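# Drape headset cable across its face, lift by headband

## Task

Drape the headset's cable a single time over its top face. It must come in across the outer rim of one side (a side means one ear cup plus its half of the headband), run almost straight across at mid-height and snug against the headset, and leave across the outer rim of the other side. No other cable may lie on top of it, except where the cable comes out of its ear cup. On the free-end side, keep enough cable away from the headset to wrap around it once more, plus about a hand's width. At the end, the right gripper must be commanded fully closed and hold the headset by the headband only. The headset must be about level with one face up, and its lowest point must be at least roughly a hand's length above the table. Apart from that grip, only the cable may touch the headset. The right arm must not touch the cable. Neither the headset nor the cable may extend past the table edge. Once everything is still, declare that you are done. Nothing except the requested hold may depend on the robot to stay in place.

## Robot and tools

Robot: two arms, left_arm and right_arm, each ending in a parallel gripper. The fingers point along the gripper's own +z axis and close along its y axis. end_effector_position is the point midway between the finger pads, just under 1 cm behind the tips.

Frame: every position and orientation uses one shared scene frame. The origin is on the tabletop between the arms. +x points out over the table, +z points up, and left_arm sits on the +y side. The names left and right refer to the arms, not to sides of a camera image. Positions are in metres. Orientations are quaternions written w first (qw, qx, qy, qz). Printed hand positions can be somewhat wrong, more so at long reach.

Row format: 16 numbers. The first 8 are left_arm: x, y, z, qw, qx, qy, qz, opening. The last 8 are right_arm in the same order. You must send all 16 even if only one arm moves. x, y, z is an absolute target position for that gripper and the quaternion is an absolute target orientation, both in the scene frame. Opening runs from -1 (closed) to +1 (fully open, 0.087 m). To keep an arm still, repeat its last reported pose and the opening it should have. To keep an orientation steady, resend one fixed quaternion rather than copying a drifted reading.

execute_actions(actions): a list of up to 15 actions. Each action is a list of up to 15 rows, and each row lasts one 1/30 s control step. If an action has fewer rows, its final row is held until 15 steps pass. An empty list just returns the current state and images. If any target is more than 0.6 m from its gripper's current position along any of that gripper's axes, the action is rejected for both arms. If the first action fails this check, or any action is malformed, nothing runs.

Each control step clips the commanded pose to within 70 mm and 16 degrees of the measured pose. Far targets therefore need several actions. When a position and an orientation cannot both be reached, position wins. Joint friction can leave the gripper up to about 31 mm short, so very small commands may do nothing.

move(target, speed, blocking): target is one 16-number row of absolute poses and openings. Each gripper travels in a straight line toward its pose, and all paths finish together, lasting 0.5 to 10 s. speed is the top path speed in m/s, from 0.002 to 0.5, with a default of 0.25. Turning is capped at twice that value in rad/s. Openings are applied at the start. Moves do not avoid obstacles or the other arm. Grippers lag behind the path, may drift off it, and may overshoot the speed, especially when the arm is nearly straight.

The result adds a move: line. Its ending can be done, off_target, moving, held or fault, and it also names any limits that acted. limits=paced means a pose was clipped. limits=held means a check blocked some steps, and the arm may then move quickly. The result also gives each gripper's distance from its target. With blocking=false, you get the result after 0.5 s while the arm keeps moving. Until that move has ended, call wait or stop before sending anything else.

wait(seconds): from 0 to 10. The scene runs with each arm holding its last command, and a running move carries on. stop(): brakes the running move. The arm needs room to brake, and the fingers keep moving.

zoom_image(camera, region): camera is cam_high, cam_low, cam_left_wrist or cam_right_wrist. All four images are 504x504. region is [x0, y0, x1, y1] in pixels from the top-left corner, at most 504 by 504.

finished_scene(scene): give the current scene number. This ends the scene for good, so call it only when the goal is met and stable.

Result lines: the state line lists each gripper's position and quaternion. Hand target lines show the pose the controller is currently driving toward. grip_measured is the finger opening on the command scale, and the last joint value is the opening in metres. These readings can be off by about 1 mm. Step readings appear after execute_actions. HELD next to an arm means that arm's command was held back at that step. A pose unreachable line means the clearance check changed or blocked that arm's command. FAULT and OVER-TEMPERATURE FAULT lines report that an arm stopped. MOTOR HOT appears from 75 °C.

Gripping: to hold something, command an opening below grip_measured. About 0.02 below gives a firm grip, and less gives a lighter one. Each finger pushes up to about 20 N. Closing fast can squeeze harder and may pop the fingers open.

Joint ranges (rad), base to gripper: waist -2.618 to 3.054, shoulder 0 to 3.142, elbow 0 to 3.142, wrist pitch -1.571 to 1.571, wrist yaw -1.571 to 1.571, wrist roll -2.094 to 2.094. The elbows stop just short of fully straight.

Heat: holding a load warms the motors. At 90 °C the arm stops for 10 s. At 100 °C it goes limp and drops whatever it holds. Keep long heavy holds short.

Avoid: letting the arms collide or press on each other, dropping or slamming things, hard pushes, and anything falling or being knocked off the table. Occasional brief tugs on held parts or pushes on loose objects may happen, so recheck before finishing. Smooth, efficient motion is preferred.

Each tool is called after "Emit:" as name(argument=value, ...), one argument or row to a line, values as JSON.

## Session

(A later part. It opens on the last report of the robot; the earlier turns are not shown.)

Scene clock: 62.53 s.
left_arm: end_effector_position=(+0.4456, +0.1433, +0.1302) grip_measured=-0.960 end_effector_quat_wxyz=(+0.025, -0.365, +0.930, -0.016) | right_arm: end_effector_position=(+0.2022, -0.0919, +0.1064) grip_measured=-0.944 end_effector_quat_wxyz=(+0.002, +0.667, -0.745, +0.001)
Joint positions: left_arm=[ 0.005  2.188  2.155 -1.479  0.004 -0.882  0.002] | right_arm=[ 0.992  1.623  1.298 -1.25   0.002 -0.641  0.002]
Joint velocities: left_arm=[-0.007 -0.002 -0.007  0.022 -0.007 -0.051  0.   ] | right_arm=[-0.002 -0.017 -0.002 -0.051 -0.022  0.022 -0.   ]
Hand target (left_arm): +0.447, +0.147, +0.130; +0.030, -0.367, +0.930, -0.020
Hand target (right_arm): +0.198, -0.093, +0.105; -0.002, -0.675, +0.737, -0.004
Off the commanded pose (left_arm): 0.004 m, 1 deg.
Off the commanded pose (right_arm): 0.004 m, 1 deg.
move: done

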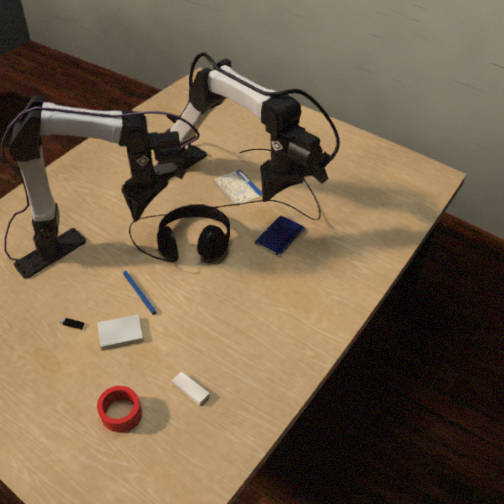

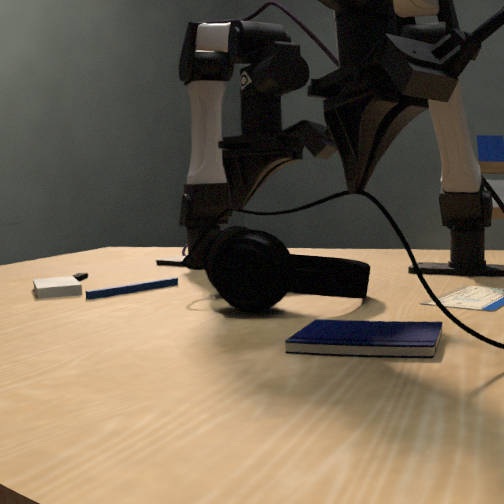

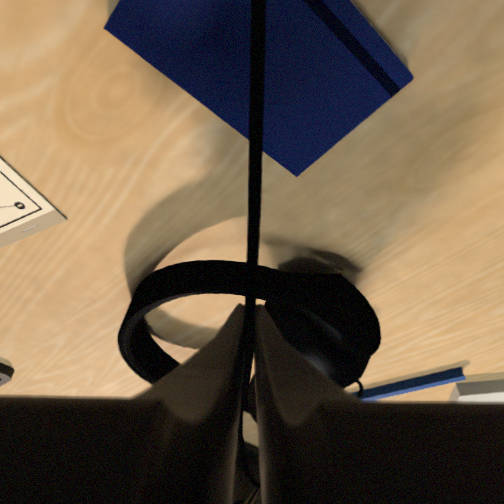

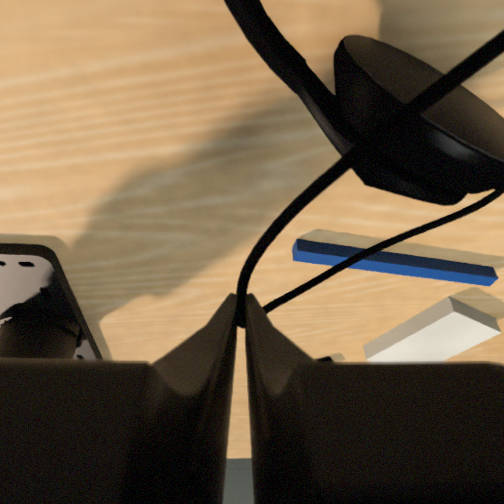

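Emit:
move(
  target=[0.447,0.147,0.085,0.03,-0.366,0.930,-0.02,-0.985, 0.198,-0.092,0.070,0.0,-0.6756,0.7373,0.0,-0.965],
  speed=0.04,
)

Emit:
zoom_image(
  camera="cam_high",
  region=[110, 170, 310, 290],
)

Scene clock: 64.57 s.
left_arm: end_effector_position=(+0.4458, +0.1433, +0.0844) grip_measured=-0.960 end_effector_quat_wxyz=(+0.024, -0.365, +0.931, -0.016) | right_arm: end_effector_position=(+0.2020, -0.0923, +0.0757) grip_measured=-0.944 end_effector_quat_wxyz=(-0.006, +0.668, -0.745, +0.001)
Joint positions: left_arm=[ 0.005  2.167  1.939 -1.286  0.004 -0.881  0.002] | right_arm=[ 0.992  1.623  1.177 -1.113  0.002 -0.643  0.002]
Joint velocities: left_arm=[-0.002  0.007 -0.012  0.022 -0.037  0.037 -0.   ] | right_arm=[-0.007 -0.002 -0.007  0.007  0.037  0.037 -0.001]
Hand target (left_arm): +0.446, +0.147, +0.085; +0.030, -0.366, +0.930, -0.020
Hand target (right_arm): +0.197, -0.093, +0.070; -0.000, -0.675, +0.737, -0.000
Off the commanded pose (left_arm): 0.004 m, 1 deg.
Off the commanded pose (right_arm): 0.007 m, 1 deg.
move: done

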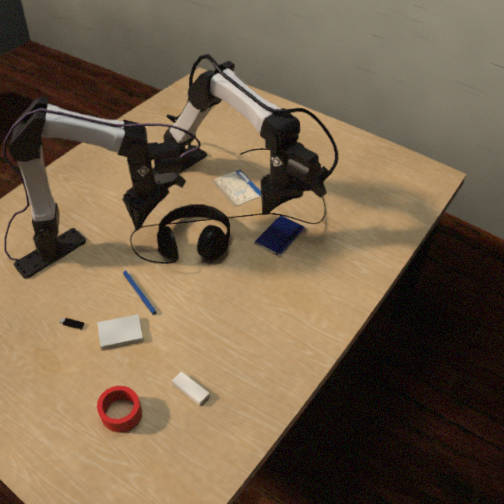

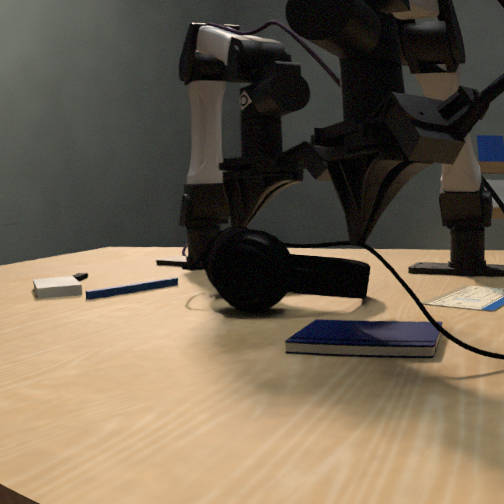

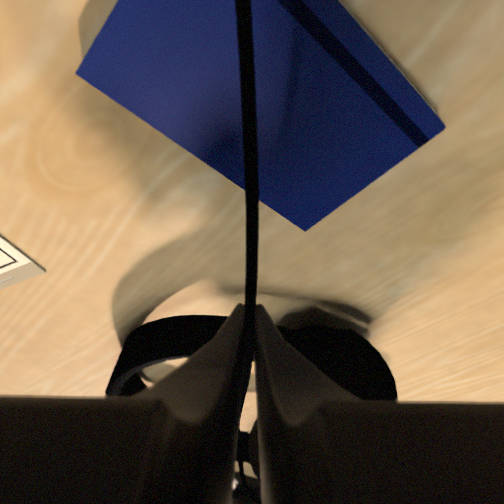

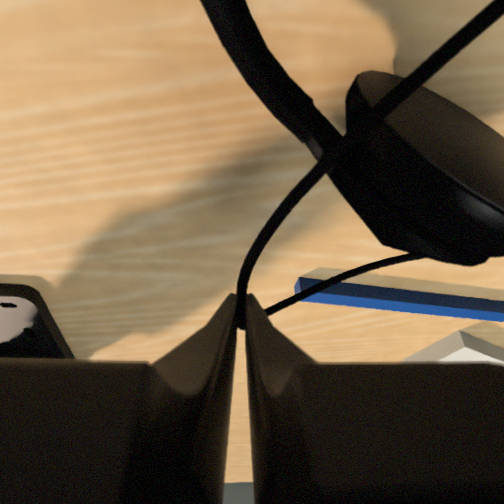

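Region (110, 170, 310, 290) of cam_high's 504x504 image, scaled by 2.520, with more detail than that image has; it fills the top 302 rows of this view, and the rest is white.

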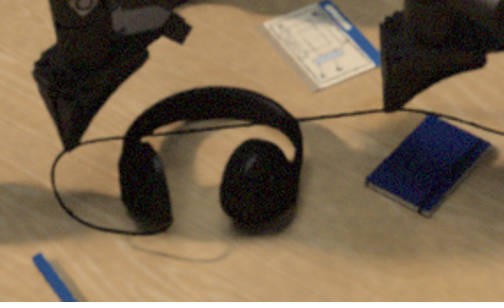

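Emit:
move(
  target=[0.445,0.143,0.042,0.03,-0.366,0.930,-0.02,-0.985, 0.200,-0.092,0.028,0.0,-0.6756,0.7373,0.0,-0.965],
  speed=0.035,
)

Emit:
zoom_image(
  camera="cam_high",
  region=[110, 170, 310, 290],
)

Scene clock: 66.57 s.
left_arm: end_effector_position=(+0.4437, +0.1436, +0.0446) grip_measured=-0.960 end_effector_quat_wxyz=(+0.025, -0.365, +0.931, -0.016) | right_arm: end_effector_position=(+0.2036, -0.0909, +0.0364) grip_measured=-0.944 end_effector_quat_wxyz=(-0.009, +0.669, -0.743, +0.000)
Joint positions: left_arm=[ 0.005  2.167  1.78  -1.125  0.004 -0.881  0.002] | right_arm=[ 0.992  1.667  1.063 -0.948  0.002 -0.648  0.002]
Joint velocities: left_arm=[-0.007  0.007 -0.017  0.007 -0.007  0.022 -0.   ] | right_arm=[-0.017 -0.012 -0.007 -0.007  0.007 -0.051 -0.001]
Hand target (left_arm): +0.445, +0.143, +0.042; +0.030, -0.366, +0.930, -0.020
Hand target (right_arm): +0.199, -0.093, +0.029; -0.000, -0.676, +0.737, -0.000
Off the commanded pose (left_arm): 0.003 m, 1 deg.
Off the commanded pose (right_arm): 0.009 m, 1 deg.
move: done

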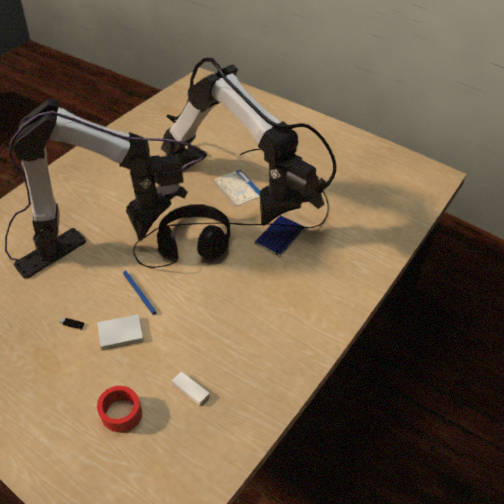

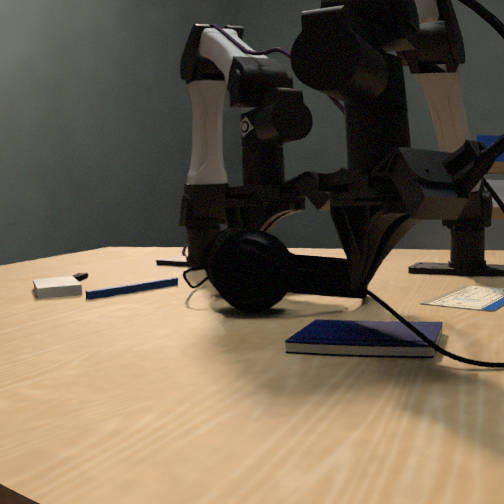

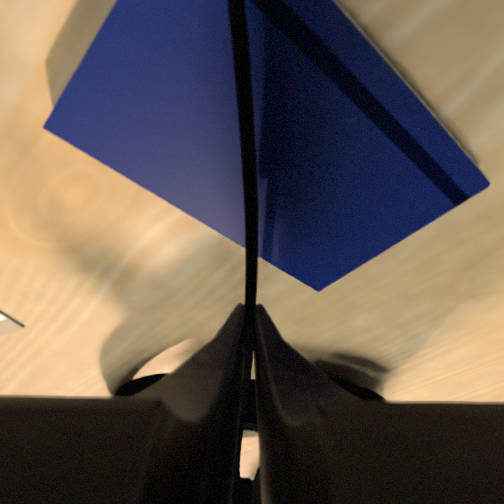

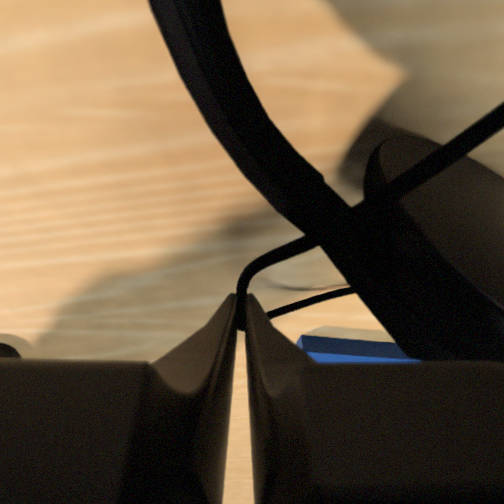

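Region (110, 170, 310, 290) of cam_high's 504x504 image, scaled by 2.520, with more detail than that image has; it fills the top 302 rows of this view, and the rest is white.

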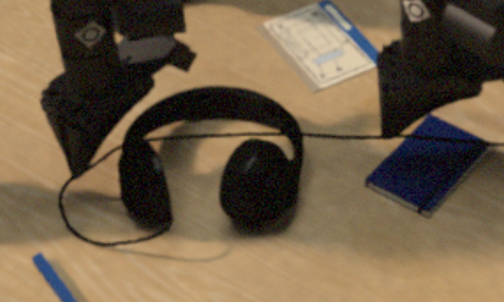

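Emit:
execute_actions(
  actions=[
    [[0.445,0.143,0.042,0.03,-0.366,0.930,-0.02,-0.985, 0.200,-0.092,0.028,0.0,-0.6756,0.7373,0.0,-0.92],[0.445,0.143,0.042,0.03,-0.366,0.930,-0.02,-0.985, 0.200,-0.092,0.028,0.0,-0.6756,0.7373,0.0,-0.89],[0.445,0.143,0.042,0.03,-0.366,0.930,-0.02,-0.985, 0.200,-0.092,0.028,0.0,-0.6756,0.7373,0.0,-0.86],[0.445,0.143,0.042,0.03,-0.366,0.930,-0.02,-0.985, 0.200,-0.092,0.028,0.0,-0.6756,0.7373,0.0,-0.82],[0.445,0.143,0.042,0.03,-0.366,0.930,-0.02,-0.985, 0.200,-0.092,0.028,0.0,-0.6756,0.7373,0.0,-0.78],[0.445,0.143,0.042,0.03,-0.366,0.930,-0.02,-0.985, 0.200,-0.092,0.028,0.0,-0.6756,0.7373,0.0,-0.74],[0.445,0.143,0.042,0.03,-0.366,0.930,-0.02,-0.985, 0.200,-0.092,0.028,0.0,-0.6756,0.7373,0.0,-0.7],[0.445,0.143,0.042,0.03,-0.366,0.930,-0.02,-0.985, 0.200,-0.092,0.028,0.0,-0.6756,0.7373,0.0,-0.65],[0.445,0.143,0.042,0.03,-0.366,0.930,-0.02,-0.985, 0.200,-0.092,0.028,0.0,-0.6756,0.7373,0.0,-0.6]],
    [[0.445,0.143,0.042,0.03,-0.366,0.930,-0.02,-0.985, 0.200,-0.092,0.035,0.0,-0.6756,0.7373,0.0,-0.6],[0.445,0.143,0.042,0.03,-0.366,0.930,-0.02,-0.985, 0.200,-0.092,0.04,0.0,-0.6756,0.7373,0.0,-0.6],[0.445,0.143,0.042,0.03,-0.366,0.930,-0.02,-0.985, 0.200,-0.092,0.045,0.0,-0.6756,0.7373,0.0,-0.6],[0.445,0.143,0.042,0.03,-0.366,0.930,-0.02,-0.985, 0.200,-0.092,0.05,0.0,-0.6756,0.7373,0.0,-0.6],[0.445,0.143,0.042,0.03,-0.366,0.930,-0.02,-0.985, 0.200,-0.092,0.054,0.0,-0.6756,0.7373,0.0,-0.6],[0.445,0.143,0.042,0.03,-0.366,0.930,-0.02,-0.985, 0.200,-0.092,0.058,0.0,-0.6756,0.7373,0.0,-0.6],[0.445,0.143,0.042,0.03,-0.366,0.930,-0.02,-0.985, 0.200,-0.092,0.062,0.0,-0.6756,0.7373,0.0,-0.6],[0.445,0.143,0.042,0.03,-0.366,0.930,-0.02,-0.985, 0.200,-0.092,0.066,0.0,-0.6756,0.7373,0.0,-0.6],[0.445,0.143,0.042,0.03,-0.366,0.930,-0.02,-0.985, 0.200,-0.092,0.07,0.0,-0.6756,0.7373,0.0,-0.6],[0.445,0.143,0.042,0.03,-0.366,0.930,-0.02,-0.985, 0.200,-0.092,0.074,0.0,-0.6756,0.7373,0.0,-0.6],[0.445,0.143,0.042,0.03,-0.366,0.930,-0.02,-0.985, 0.200,-0.092,0.078,0.0,-0.6756,0.7373,0.0,-0.6],[0.445,0.143,0.042,0.03,-0.366,0.930,-0.02,-0.985, 0.200,-0.092,0.082,0.0,-0.6756,0.7373,0.0,-0.6],[0.445,0.143,0.042,0.03,-0.366,0.930,-0.02,-0.985, 0.200,-0.092,0.086,0.0,-0.6756,0.7373,0.0,-0.6],[0.445,0.143,0.042,0.03,-0.366,0.930,-0.02,-0.985, 0.200,-0.092,0.09,0.0,-0.6756,0.7373,0.0,-0.6],[0.445,0.143,0.042,0.03,-0.366,0.930,-0.02,-0.985, 0.200,-0.092,0.094,0.0,-0.6756,0.7373,0.0,-0.6]],
    [[0.445,0.143,0.042,0.03,-0.366,0.930,-0.02,-0.94, 0.200,-0.092,0.098,0.0,-0.6756,0.7373,0.0,-0.6],[0.445,0.143,0.042,0.03,-0.366,0.930,-0.02,-0.9, 0.200,-0.092,0.102,0.0,-0.6756,0.7373,0.0,-0.6],[0.445,0.143,0.042,0.03,-0.366,0.930,-0.02,-0.86, 0.200,-0.092,0.106,0.0,-0.6756,0.7373,0.0,-0.6],[0.445,0.143,0.042,0.03,-0.366,0.930,-0.02,-0.82, 0.200,-0.092,0.11,0.0,-0.6756,0.7373,0.0,-0.6],[0.445,0.143,0.042,0.03,-0.366,0.930,-0.02,-0.77, 0.200,-0.092,0.114,0.0,-0.6756,0.7373,0.0,-0.6],[0.445,0.143,0.042,0.03,-0.366,0.930,-0.02,-0.72, 0.200,-0.092,0.118,0.0,-0.6756,0.7373,0.0,-0.6],[0.445,0.143,0.042,0.03,-0.366,0.930,-0.02,-0.66, 0.200,-0.092,0.12,0.0,-0.6756,0.7373,0.0,-0.6],[0.445,0.143,0.042,0.03,-0.366,0.930,-0.02,-0.6, 0.200,-0.092,0.12,0.0,-0.6756,0.7373,0.0,-0.6]],
  ],
)

Emit:
zoom_image(
  camera="cam_high",
  region=[110, 130, 350, 290],
)

Scene clock: 70.33 s.
left_arm: end_effector_position=(+0.4461, +0.1432, +0.0445) grip_measured=-0.600 end_effector_quat_wxyz=(+0.029, -0.365, +0.931, -0.019) | right_arm: end_effector_position=(+0.2023, -0.0923, +0.1105) grip_measured=-0.600 end_effector_quat_wxyz=(+0.003, +0.670, -0.743, +0.001)
Joint positions: left_arm=[ 0.005  2.167  1.78  -1.115  0.004 -0.881  0.017] | right_arm=[ 0.992  1.622  1.313 -1.268  0.002 -0.648  0.017]
Joint velocities: left_arm=[-0.002  0.007 -0.012 -0.022  0.037  0.022 -0.001] | right_arm=[-0.007  0.007 -0.017 -0.125  0.066 -0.022 -0.001]
Hand target (left_arm): +0.445, +0.143, +0.042; +0.030, -0.366, +0.930, -0.020
Hand target (right_arm): +0.201, -0.091, +0.120; +0.000, -0.676, +0.737, -0.000
Off the commanded pose (left_arm): 0.003 m, 0 deg.
Off the commanded pose (right_arm): 0.010 m, 1 deg.
Step readings (end_effector_position; steps 1 to 15: 1st action; 16 to 30: 2nd action; 31 to 45: 3rd action):
0: left_arm (+0.4443, +0.1435, +0.0446) | right_arm (+0.2038, -0.0906, +0.0364)
1: left_arm (+0.4442, +0.1434, +0.0446) | right_arm (+0.2038, -0.0906, +0.0364)
2: left_arm (+0.4443, +0.1434, +0.0446) | right_arm (+0.2038, -0.0906, +0.0364)
4: left_arm (+0.4448, +0.1433, +0.0446) | right_arm (+0.2038, -0.0906, +0.0364)
8: left_arm (+0.4455, +0.1432, +0.0445) | right_arm (+0.2038, -0.0906, +0.0364)
15: left_arm (+0.4459, +0.1432, +0.0445) | right_arm (+0.2038, -0.0906, +0.0364)
16: left_arm (+0.4459, +0.1432, +0.0445) | right_arm (+0.2038, -0.0906, +0.0364)
17: left_arm (+0.4459, +0.1432, +0.0445) | right_arm (+0.2036, -0.0908, +0.0364)
19: left_arm (+0.4459, +0.1432, +0.0445) | right_arm (+0.2017, -0.0929, +0.0368)
23: left_arm (+0.4459, +0.1432, +0.0445) | right_arm (+0.2000, -0.0947, +0.0454)
30: left_arm (+0.4459, +0.1432, +0.0445) | right_arm (+0.2055, -0.0888, +0.0748)
31: left_arm (+0.4459, +0.1432, +0.0445) | right_arm (+0.2059, -0.0884, +0.0787)
32: left_arm (+0.4459, +0.1432, +0.0445) | right_arm (+0.2060, -0.0882, +0.0827)
34: left_arm (+0.4460, +0.1432, +0.0445) | right_arm (+0.2061, -0.0882, +0.0906)
38: left_arm (+0.4461, +0.1432, +0.0445) | right_arm (+0.2067, -0.0876, +0.1052)
45: end_effector_position above

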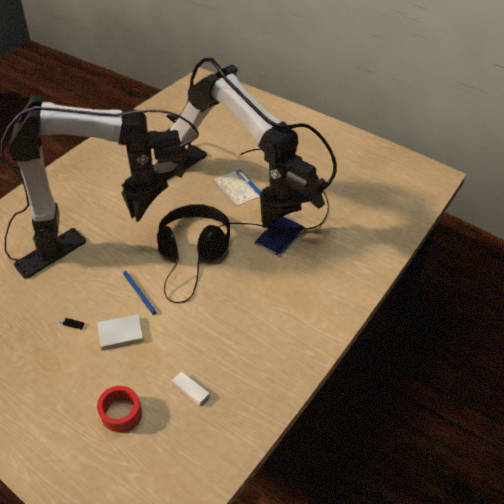

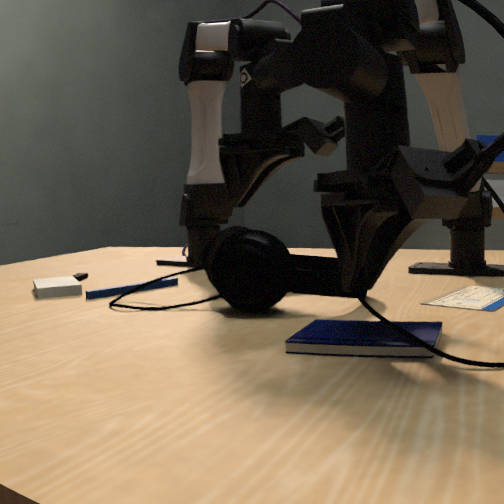

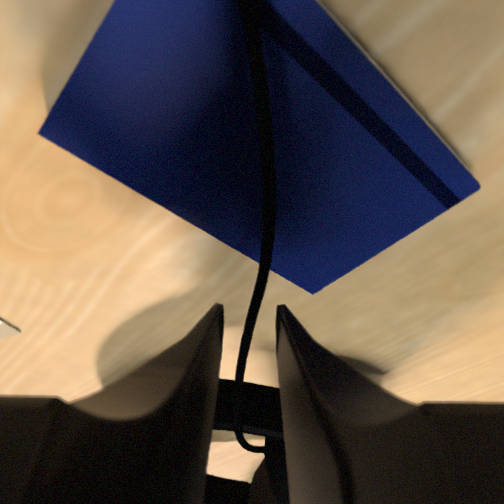

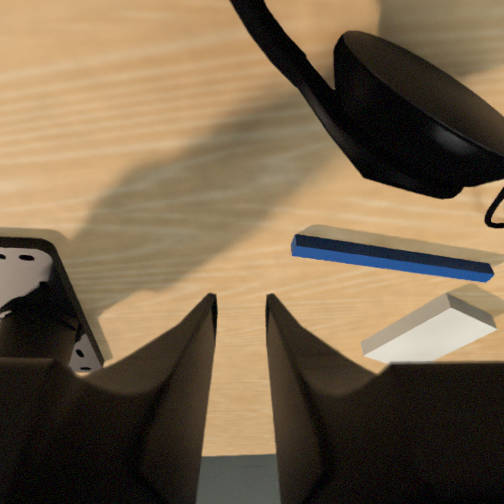

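Region (110, 130, 350, 290) of cam_high's 504x504 image, scaled by 2.100, with more detail than that image has.

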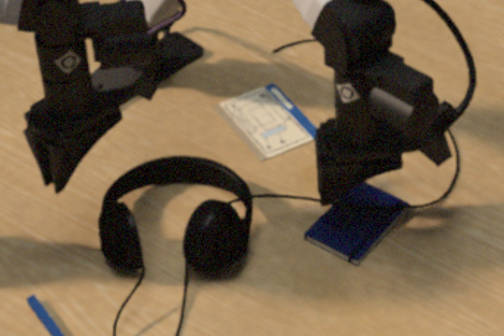

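Emit:
move(
  target=[0.426,0.124,0.022,0.03,-0.366,0.930,-0.02,-0.6, 0.385,-0.11,0.11,0.0,0.438,0.899,0.0,-0.3],
  speed=0.4,
)

Emit:
zoom_image(
  camera="cam_high",
  region=[110, 170, 330, 320],
)

Scene clock: 79.27 s.
left_arm: end_effector_position=(+0.4284, +0.1267, +0.0227) grip_measured=-0.600 end_effector_quat_wxyz=(+0.026, -0.367, +0.930, -0.019) | right_arm: end_effector_position=(+0.3816, -0.1069, +0.1045) grip_measured=-0.300 end_effector_quat_wxyz=(-0.002, +0.428, +0.904, +0.003)
Joint positions: left_arm=[-0.039  2.13   1.633 -1.01   0.004 -0.93   0.017] | right_arm=[ 0.462  2.135  1.963 -1.398 -0.006  1.172  0.031]
Joint velocities: left_arm=[-0.007  0.007  0.002 -0.081 -0.007  0.022 -0.001] | right_arm=[-0.017 -0.017 -0.002  0.081 -0.051  0.007  0.001]
Hand target (left_arm): +0.426, +0.124, +0.022; +0.029, -0.366, +0.930, -0.020
Hand target (right_arm): +0.385, -0.108, +0.109; -0.003, +0.438, +0.899, +0.006
Off the commanded pose (left_arm): 0.004 m, 1 deg.
Off the commanded pose (right_arm): 0.007 m, 1 deg.
move: done

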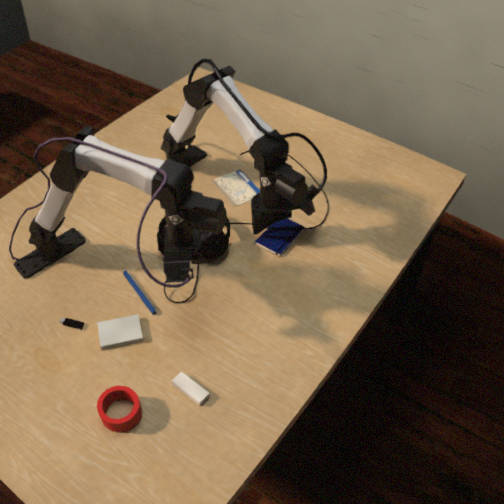

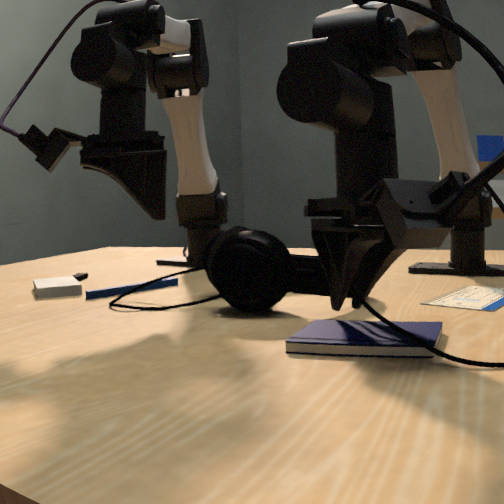

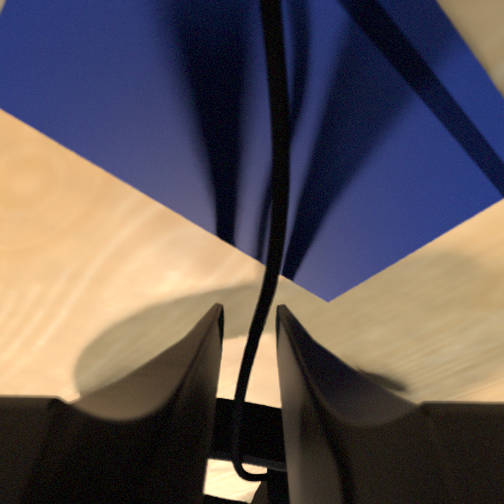

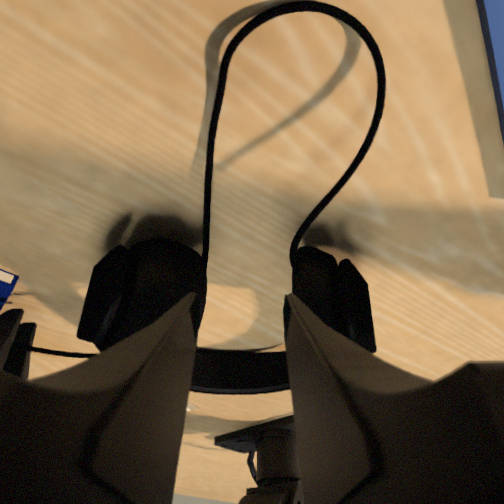

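Region (110, 170, 330, 320) of cam_high's 504x504 image, scaled by 2.291, with more detail than that image has; it fills the top 344 rows of this view, and the rest is white.

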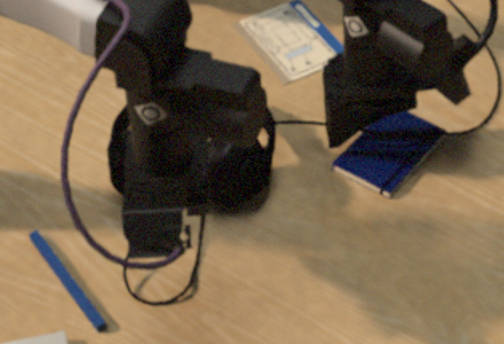

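Emit:
move(
  target=[0.426,0.124,0.022,0.03,-0.366,0.930,-0.02,-0.6, 0.397,-0.098,0.004,0.0,0.4848,0.8746,0.0,-0.35],
  speed=0.08,
)

Scene clock: 82.10 s.
left_arm: end_effector_position=(+0.4286, +0.1266, +0.0227) grip_measured=-0.600 end_effector_quat_wxyz=(+0.026, -0.367, +0.930, -0.019) | right_arm: end_effector_position=(+0.3963, -0.1007, +0.0098) grip_measured=-0.350 end_effector_quat_wxyz=(-0.002, +0.483, +0.876, +0.002)
Joint positions: left_arm=[-0.039  2.13   1.633 -1.009  0.004 -0.93   0.017] | right_arm=[ 0.462  2.222  1.724 -1.073 -0.006  1.297  0.028]
Joint velocities: left_arm=[-0.002 -0.007 -0.002  0.037  0.007 -0.007  0.003] | right_arm=[ 0.007 -0.007  0.017 -0.022 -0.037  0.037 -0.001]
Hand target (left_arm): +0.426, +0.124, +0.022; +0.030, -0.366, +0.930, -0.020
Hand target (right_arm): +0.395, -0.099, +0.004; -0.000, +0.485, +0.875, -0.000
Off the commanded pose (left_arm): 0.004 m, 0 deg.
Off the commanded pose (right_arm): 0.006 m, 0 deg.
move: done

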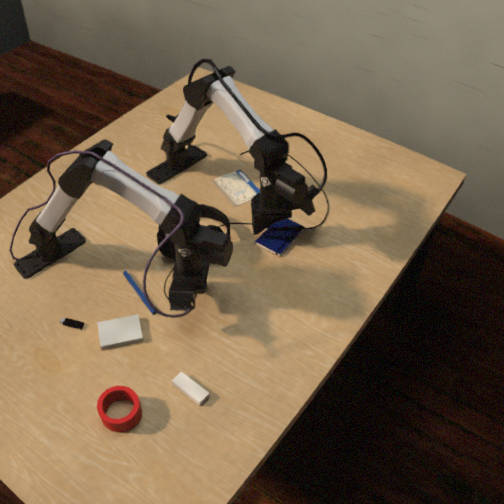

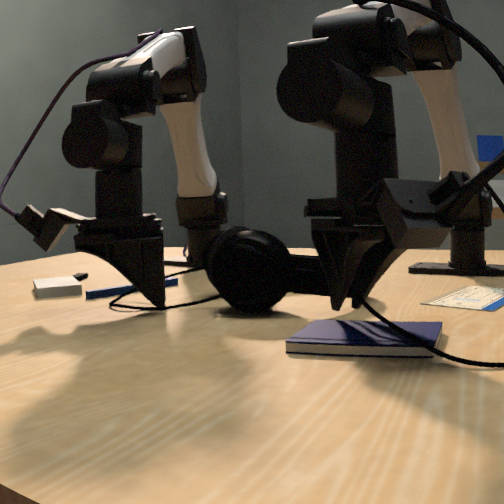

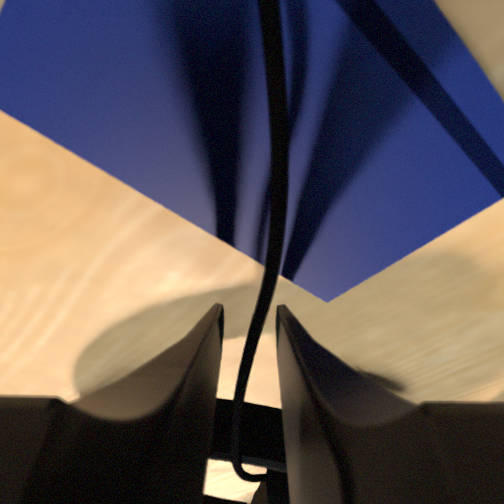

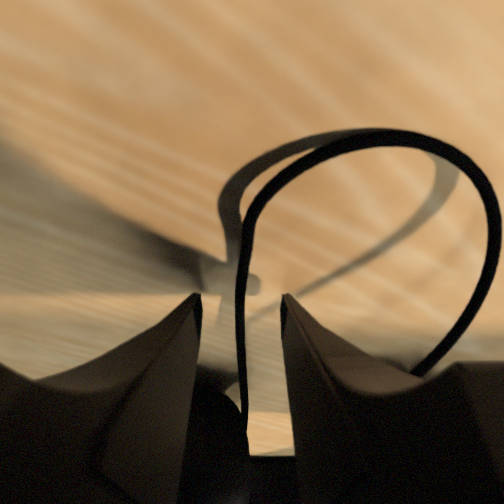

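Emit:
execute_actions(
  actions=[
    [[0.426,0.124,0.022,0.03,-0.366,0.930,-0.02,-0.6, 0.395,-0.096,0.004,0.0,0.4848,0.8746,0.0,-0.37],[0.426,0.124,0.022,0.03,-0.366,0.930,-0.02,-0.6, 0.394,-0.094,0.004,0.0,0.4848,0.8746,0.0,-0.39],[0.426,0.124,0.022,0.03,-0.366,0.930,-0.02,-0.6, 0.393,-0.092,0.003,0.0,0.4848,0.8746,0.0,-0.41],[0.426,0.124,0.022,0.03,-0.366,0.930,-0.02,-0.6, 0.392,-0.090,0.003,0.0,0.4848,0.8746,0.0,-0.43],[0.426,0.124,0.022,0.03,-0.366,0.930,-0.02,-0.6, 0.391,-0.088,0.002,0.0,0.4848,0.8746,0.0,-0.45],[0.426,0.124,0.022,0.03,-0.366,0.930,-0.02,-0.6, 0.390,-0.086,0.002,0.0,0.4848,0.8746,0.0,-0.47],[0.426,0.124,0.022,0.03,-0.366,0.930,-0.02,-0.6, 0.389,-0.084,0.001,0.0,0.4848,0.8746,0.0,-0.49],[0.426,0.124,0.022,0.03,-0.366,0.930,-0.02,-0.6, 0.388,-0.082,0.0,0.0,0.4848,0.8746,0.0,-0.51],[0.426,0.124,0.022,0.03,-0.366,0.930,-0.02,-0.6, 0.387,-0.080,-0.001,0.0,0.4848,0.8746,0.0,-0.53],[0.426,0.124,0.022,0.03,-0.366,0.930,-0.02,-0.6, 0.387,-0.080,-0.002,0.0,0.4848,0.8746,0.0,-0.55],[0.426,0.124,0.022,0.03,-0.366,0.930,-0.02,-0.6, 0.387,-0.080,-0.003,0.0,0.4848,0.8746,0.0,-0.57],[0.426,0.124,0.022,0.03,-0.366,0.930,-0.02,-0.6, 0.387,-0.080,-0.004,0.0,0.4848,0.8746,0.0,-0.59],[0.426,0.124,0.022,0.03,-0.366,0.930,-0.02,-0.6, 0.387,-0.080,-0.005,0.0,0.4848,0.8746,0.0,-0.61],[0.426,0.124,0.022,0.03,-0.366,0.930,-0.02,-0.6, 0.387,-0.080,-0.005,0.0,0.4848,0.8746,0.0,-0.63],[0.426,0.124,0.022,0.03,-0.366,0.930,-0.02,-0.6, 0.387,-0.080,-0.005,0.0,0.4848,0.8746,0.0,-0.65]],
    [[0.426,0.124,0.022,0.03,-0.366,0.930,-0.02,-0.6, 0.387,-0.080,-0.005,0.0,0.4848,0.8746,0.0,-0.68],[0.426,0.124,0.022,0.03,-0.366,0.930,-0.02,-0.6, 0.387,-0.080,-0.005,0.0,0.4848,0.8746,0.0,-0.71],[0.426,0.124,0.022,0.03,-0.366,0.930,-0.02,-0.6, 0.387,-0.080,-0.005,0.0,0.4848,0.8746,0.0,-0.74],[0.426,0.124,0.022,0.03,-0.366,0.930,-0.02,-0.6, 0.387,-0.080,-0.005,0.0,0.4848,0.8746,0.0,-0.77],[0.426,0.124,0.022,0.03,-0.366,0.930,-0.02,-0.6, 0.387,-0.080,-0.005,0.0,0.4848,0.8746,0.0,-0.80],[0.426,0.124,0.022,0.03,-0.366,0.930,-0.02,-0.6, 0.387,-0.080,-0.005,0.0,0.4848,0.8746,0.0,-0.82],[0.426,0.124,0.022,0.03,-0.366,0.930,-0.02,-0.6, 0.387,-0.080,-0.005,0.0,0.4848,0.8746,0.0,-0.84],[0.426,0.124,0.022,0.03,-0.366,0.930,-0.02,-0.6, 0.387,-0.080,-0.005,0.0,0.4848,0.8746,0.0,-0.86],[0.426,0.124,0.022,0.03,-0.366,0.930,-0.02,-0.6, 0.387,-0.080,-0.005,0.0,0.4848,0.8746,0.0,-0.88],[0.426,0.124,0.022,0.03,-0.366,0.930,-0.02,-0.6, 0.387,-0.080,-0.005,0.0,0.4848,0.8746,0.0,-0.90],[0.426,0.124,0.022,0.03,-0.366,0.930,-0.02,-0.6, 0.387,-0.080,-0.005,0.0,0.4848,0.8746,0.0,-0.915],[0.426,0.124,0.022,0.03,-0.366,0.930,-0.02,-0.6, 0.387,-0.080,-0.005,0.0,0.4848,0.8746,0.0,-0.93],[0.426,0.124,0.022,0.03,-0.366,0.930,-0.02,-0.6, 0.387,-0.080,-0.005,0.0,0.4848,0.8746,0.0,-0.945],[0.426,0.124,0.022,0.03,-0.366,0.930,-0.02,-0.6, 0.387,-0.080,-0.005,0.0,0.4848,0.8746,0.0,-0.955],[0.426,0.124,0.022,0.03,-0.366,0.930,-0.02,-0.6, 0.387,-0.080,-0.005,0.0,0.4848,0.8746,0.0,-0.965]],
  ],
)

Scene clock: 84.83 s.
left_arm: end_effector_position=(+0.4287, +0.1266, +0.0227) grip_measured=-0.600 end_effector_quat_wxyz=(+0.027, -0.367, +0.930, -0.019) | right_arm: end_effector_position=(+0.3869, -0.0822, +0.0031) grip_measured=-0.936 end_effector_quat_wxyz=(-0.003, +0.481, +0.877, -0.000)
Joint positions: left_arm=[-0.039  2.13   1.633 -1.008  0.004 -0.93   0.017] | right_arm=[ 0.511  2.222  1.696 -1.049 -0.004  1.342  0.003]
Joint velocities: left_arm=[-0.027  0.007  0.012  0.007 -0.037 -0.022 -0.001] | right_arm=[ 0.002  0.002  0.017 -0.051 -0.037 -0.081  0.   ]
Hand target (left_arm): +0.426, +0.124, +0.022; +0.030, -0.366, +0.930, -0.020
Hand target (right_arm): +0.387, -0.080, -0.005; -0.000, +0.485, +0.875, -0.000
Off the commanded pose (left_arm): 0.004 m, 0 deg.
Off the commanded pose (right_arm): 0.008 m, 1 deg.
Step readings (end_effector_position; steps 1 to 15: 1st action; 16 to 30: 2nd action):
0: left_arm (+0.4287, +0.1266, +0.0227) | right_arm (+0.3966, -0.1006, +0.0098)
1: left_arm (+0.4287, +0.1266, +0.0227) | right_arm (+0.3967, -0.1006, +0.0098)
2: left_arm (+0.4287, +0.1266, +0.0227) | right_arm (+0.3966, -0.1004, +0.0098)
4: left_arm (+0.4287, +0.1266, +0.0227) | right_arm (+0.3964, -0.0988, +0.0098)
8: left_arm (+0.4287, +0.1266, +0.0227) | right_arm (+0.3944, -0.0904, +0.0091)
15: left_arm (+0.4287, +0.1266, +0.0227) | right_arm (+0.3867, -0.0822, +0.0031)
16: left_arm (+0.4287, +0.1266, +0.0227) | right_arm (+0.3868, -0.0822, +0.0031)
17: left_arm (+0.4287, +0.1266, +0.0227) | right_arm (+0.3868, -0.0823, +0.0031)
19: left_arm (+0.4287, +0.1266, +0.0227) | right_arm (+0.3868, -0.0823, +0.0031)
23: left_arm (+0.4287, +0.1266, +0.0227) | right_arm (+0.3868, -0.0823, +0.0031)
30: end_effector_position above

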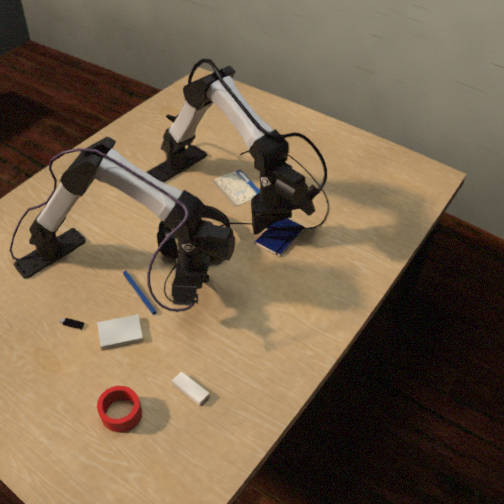

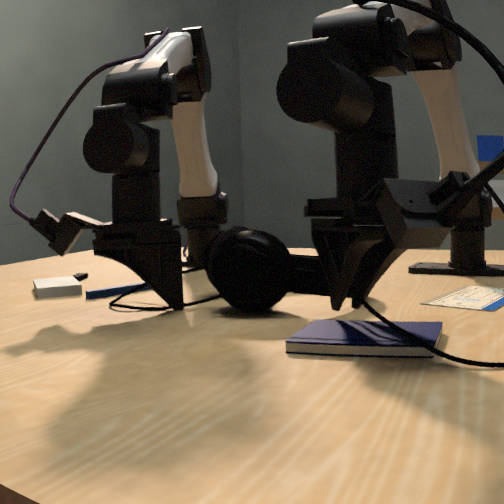

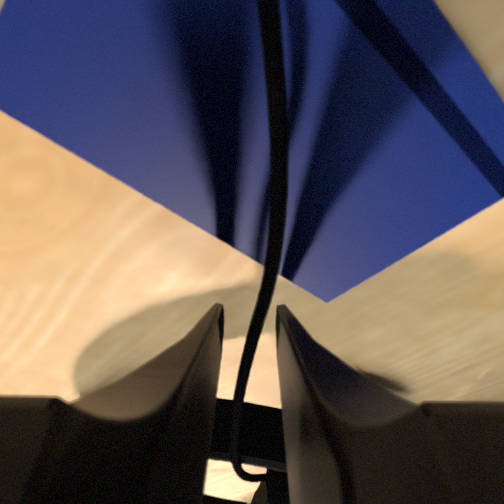

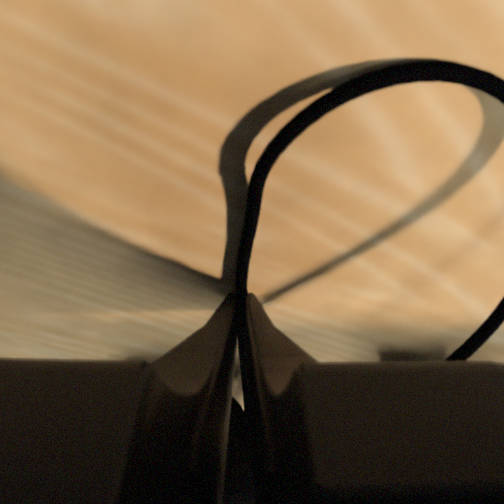

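Emit:
move(
  target=[0.426,0.124,0.022,0.03,-0.366,0.930,-0.02,-0.6, 0.365,-0.105,0.14,0.0,0.4848,0.8746,0.0,-0.965],
  speed=0.07,
)

Emit:
move(
  target=[0.426,0.124,0.022,0.03,-0.366,0.930,-0.02,-0.6, 0.205,-0.135,0.14,0.0,0.53,0.848,0.0,-0.965],
  speed=0.07,
)

Emit:
zoom_image(
  camera="cam_high",
  region=[90, 150, 330, 310],
)

Scene clock: 89.60 s.
left_arm: end_effector_position=(+0.4287, +0.1266, +0.0227) grip_measured=-0.600 end_effector_quat_wxyz=(+0.027, -0.367, +0.930, -0.019) | right_arm: end_effector_position=(+0.3656, -0.0984, +0.1279) grip_measured=-0.936 end_effector_quat_wxyz=(-0.009, +0.484, +0.875, -0.006)
Joint positions: left_arm=[-0.039  2.13   1.633 -1.008  0.004 -0.93   0.017] | right_arm=[ 0.49   2.088  1.983 -1.487 -0.004  1.328  0.003]
Joint velocities: left_arm=[-0.007 -0.007 -0.002  0.007  0.022  0.007 -0.   ] | right_arm=[-0.007  0.007  0.027  0.007  0.037  0.037 -0.   ]
Hand target (left_arm): +0.426, +0.124, +0.022; +0.030, -0.366, +0.930, -0.020
Hand target (right_arm): +0.368, -0.104, +0.140; +0.000, +0.485, +0.875, +0.001
Off the commanded pose (left_arm): 0.004 m, 0 deg.
Off the commanded pose (right_arm): 0.014 m, 1 deg.
move: off_target (right_arm)

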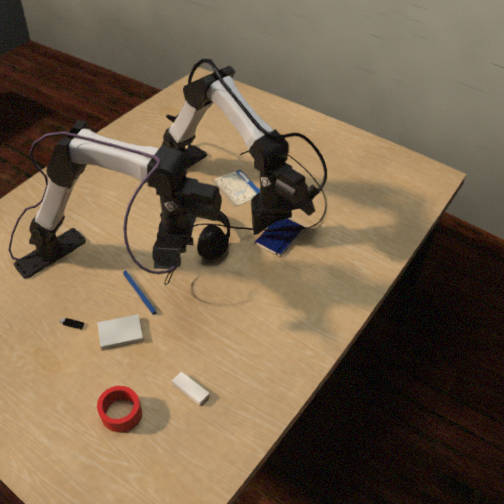

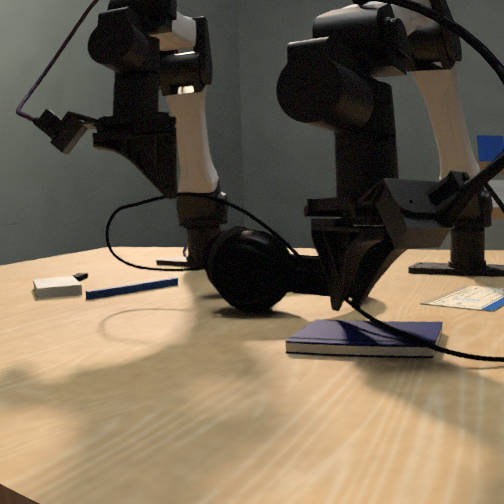

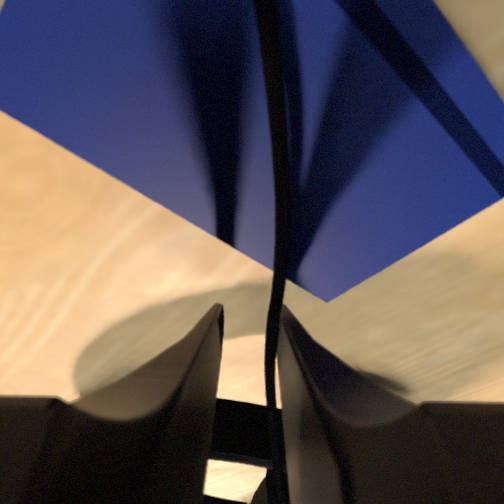

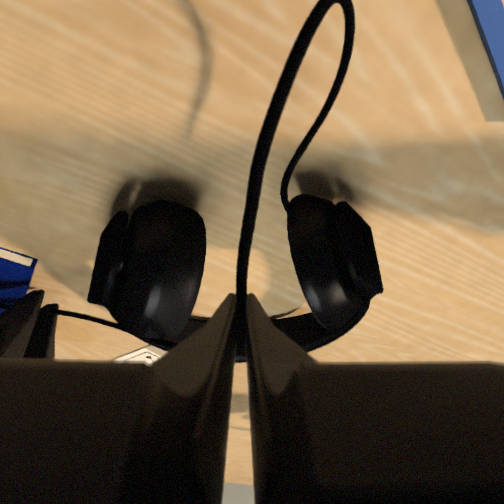

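Scene clock: 92.23 s.
left_arm: end_effector_position=(+0.4287, +0.1266, +0.0227) grip_measured=-0.600 end_effector_quat_wxyz=(+0.027, -0.367, +0.930, -0.019) | right_arm: end_effector_position=(+0.2133, -0.1336, +0.1447) grip_measured=-0.936 end_effector_quat_wxyz=(+0.004, +0.530, +0.848, +0.009)
Joint positions: left_arm=[-0.039  2.13   1.633 -1.008  0.004 -0.93   0.017] | right_arm=[ 0.547  1.417  1.255 -1.39  -0.004  1.491  0.003]
Joint velocities: left_arm=[ 0.007 -0.007  0.002  0.037  0.095 -0.022 -0.001] | right_arm=[-0.017 -0.002 -0.007  0.022 -0.081 -0.037  0.001]
Hand target (left_arm): +0.426, +0.124, +0.022; +0.030, -0.366, +0.930, -0.020
Hand target (right_arm): +0.205, -0.135, +0.141; +0.000, +0.530, +0.848, -0.001
Off the commanded pose (left_arm): 0.004 m, 0 deg.
Off the commanded pose (right_arm): 0.010 m, 1 deg.
move: done

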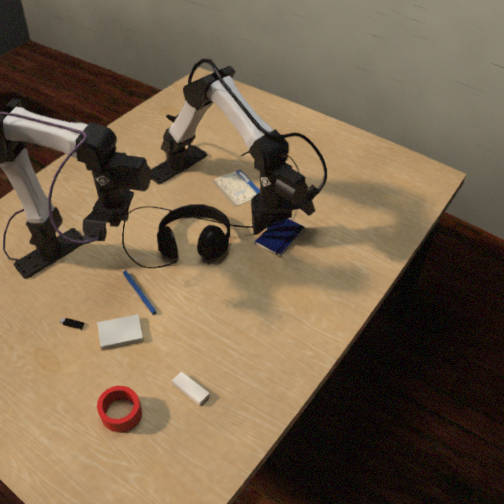

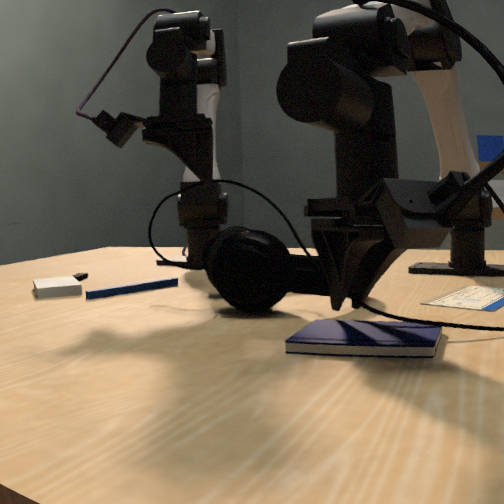

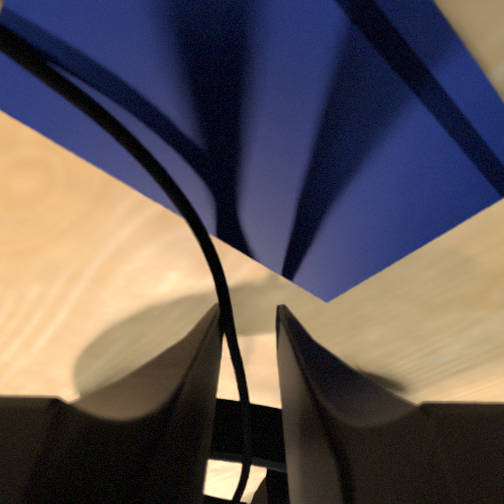

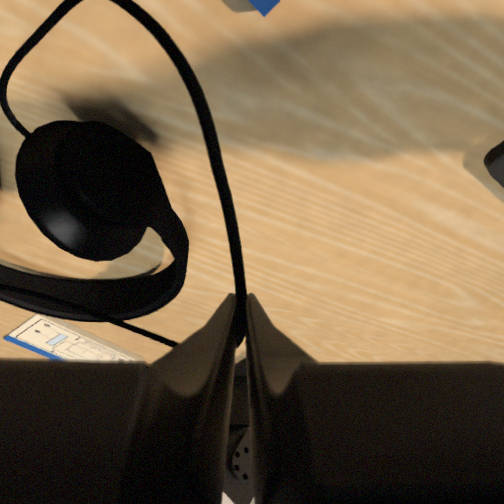

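Region (90, 150, 330, 310) of cam_high's 504x504 image, scaled by 2.100, with more detail than that image has.

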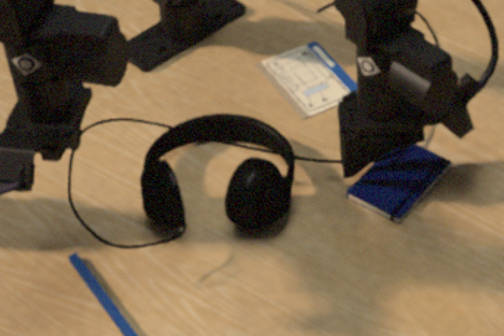

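Emit:
execute_actions(
  actions=[],
)

Scene clock: 94.13 s.
left_arm: end_effector_position=(+0.4287, +0.1266, +0.0227) grip_measured=-0.600 end_effector_quat_wxyz=(+0.027, -0.367, +0.930, -0.019) | right_arm: end_effector_position=(+0.2134, -0.1335, +0.1447) grip_measured=-0.936 end_effector_quat_wxyz=(+0.004, +0.531, +0.847, +0.009)
Joint positions: left_arm=[-0.039  2.13   1.633 -1.008  0.004 -0.93   0.017] | right_arm=[ 0.547  1.417  1.255 -1.39  -0.004  1.494  0.003]
Joint velocities: left_arm=[-0.007 -0.012 -0.012  0.007 -0.066  0.037 -0.001] | right_arm=[-0.007  0.002 -0.007  0.066 -0.007 -0.037  0.001]
Hand target (left_arm): +0.426, +0.124, +0.022; +0.030, -0.366, +0.930, -0.020
Hand target (right_arm): +0.205, -0.135, +0.141; +0.000, +0.530, +0.848, -0.001
Off the commanded pose (left_arm): 0.004 m, 0 deg.
Off the commanded pose (right_arm): 0.010 m, 1 deg.

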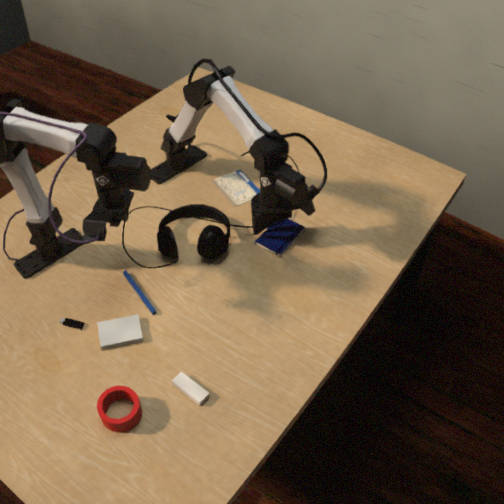

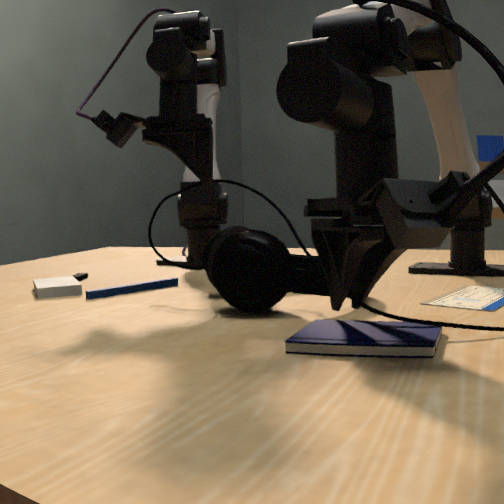

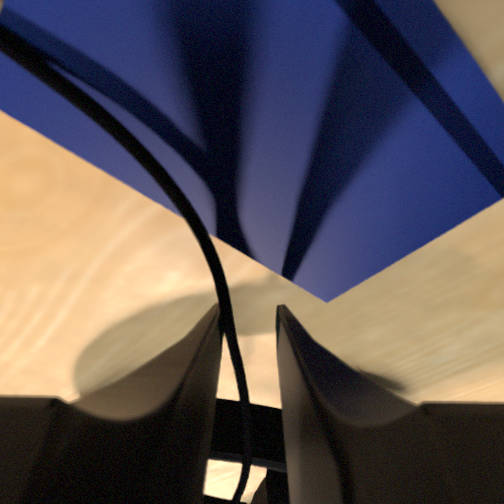

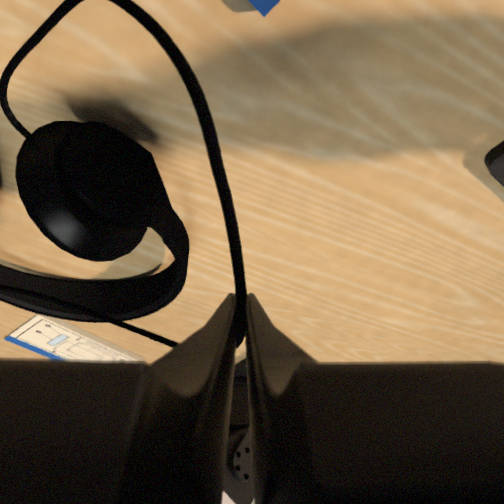

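Emit:
zoom_image(
  camera="cam_high",
  region=[90, 170, 320, 300],
)

Region (90, 170, 320, 300) of cam_high's 504x504 image, scaled by 2.191, with more detail than that image has; it fills the top 285 rows of this view, and the rest is white.

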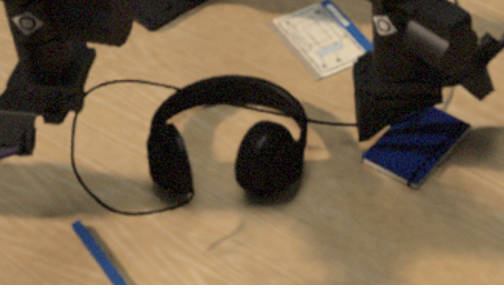

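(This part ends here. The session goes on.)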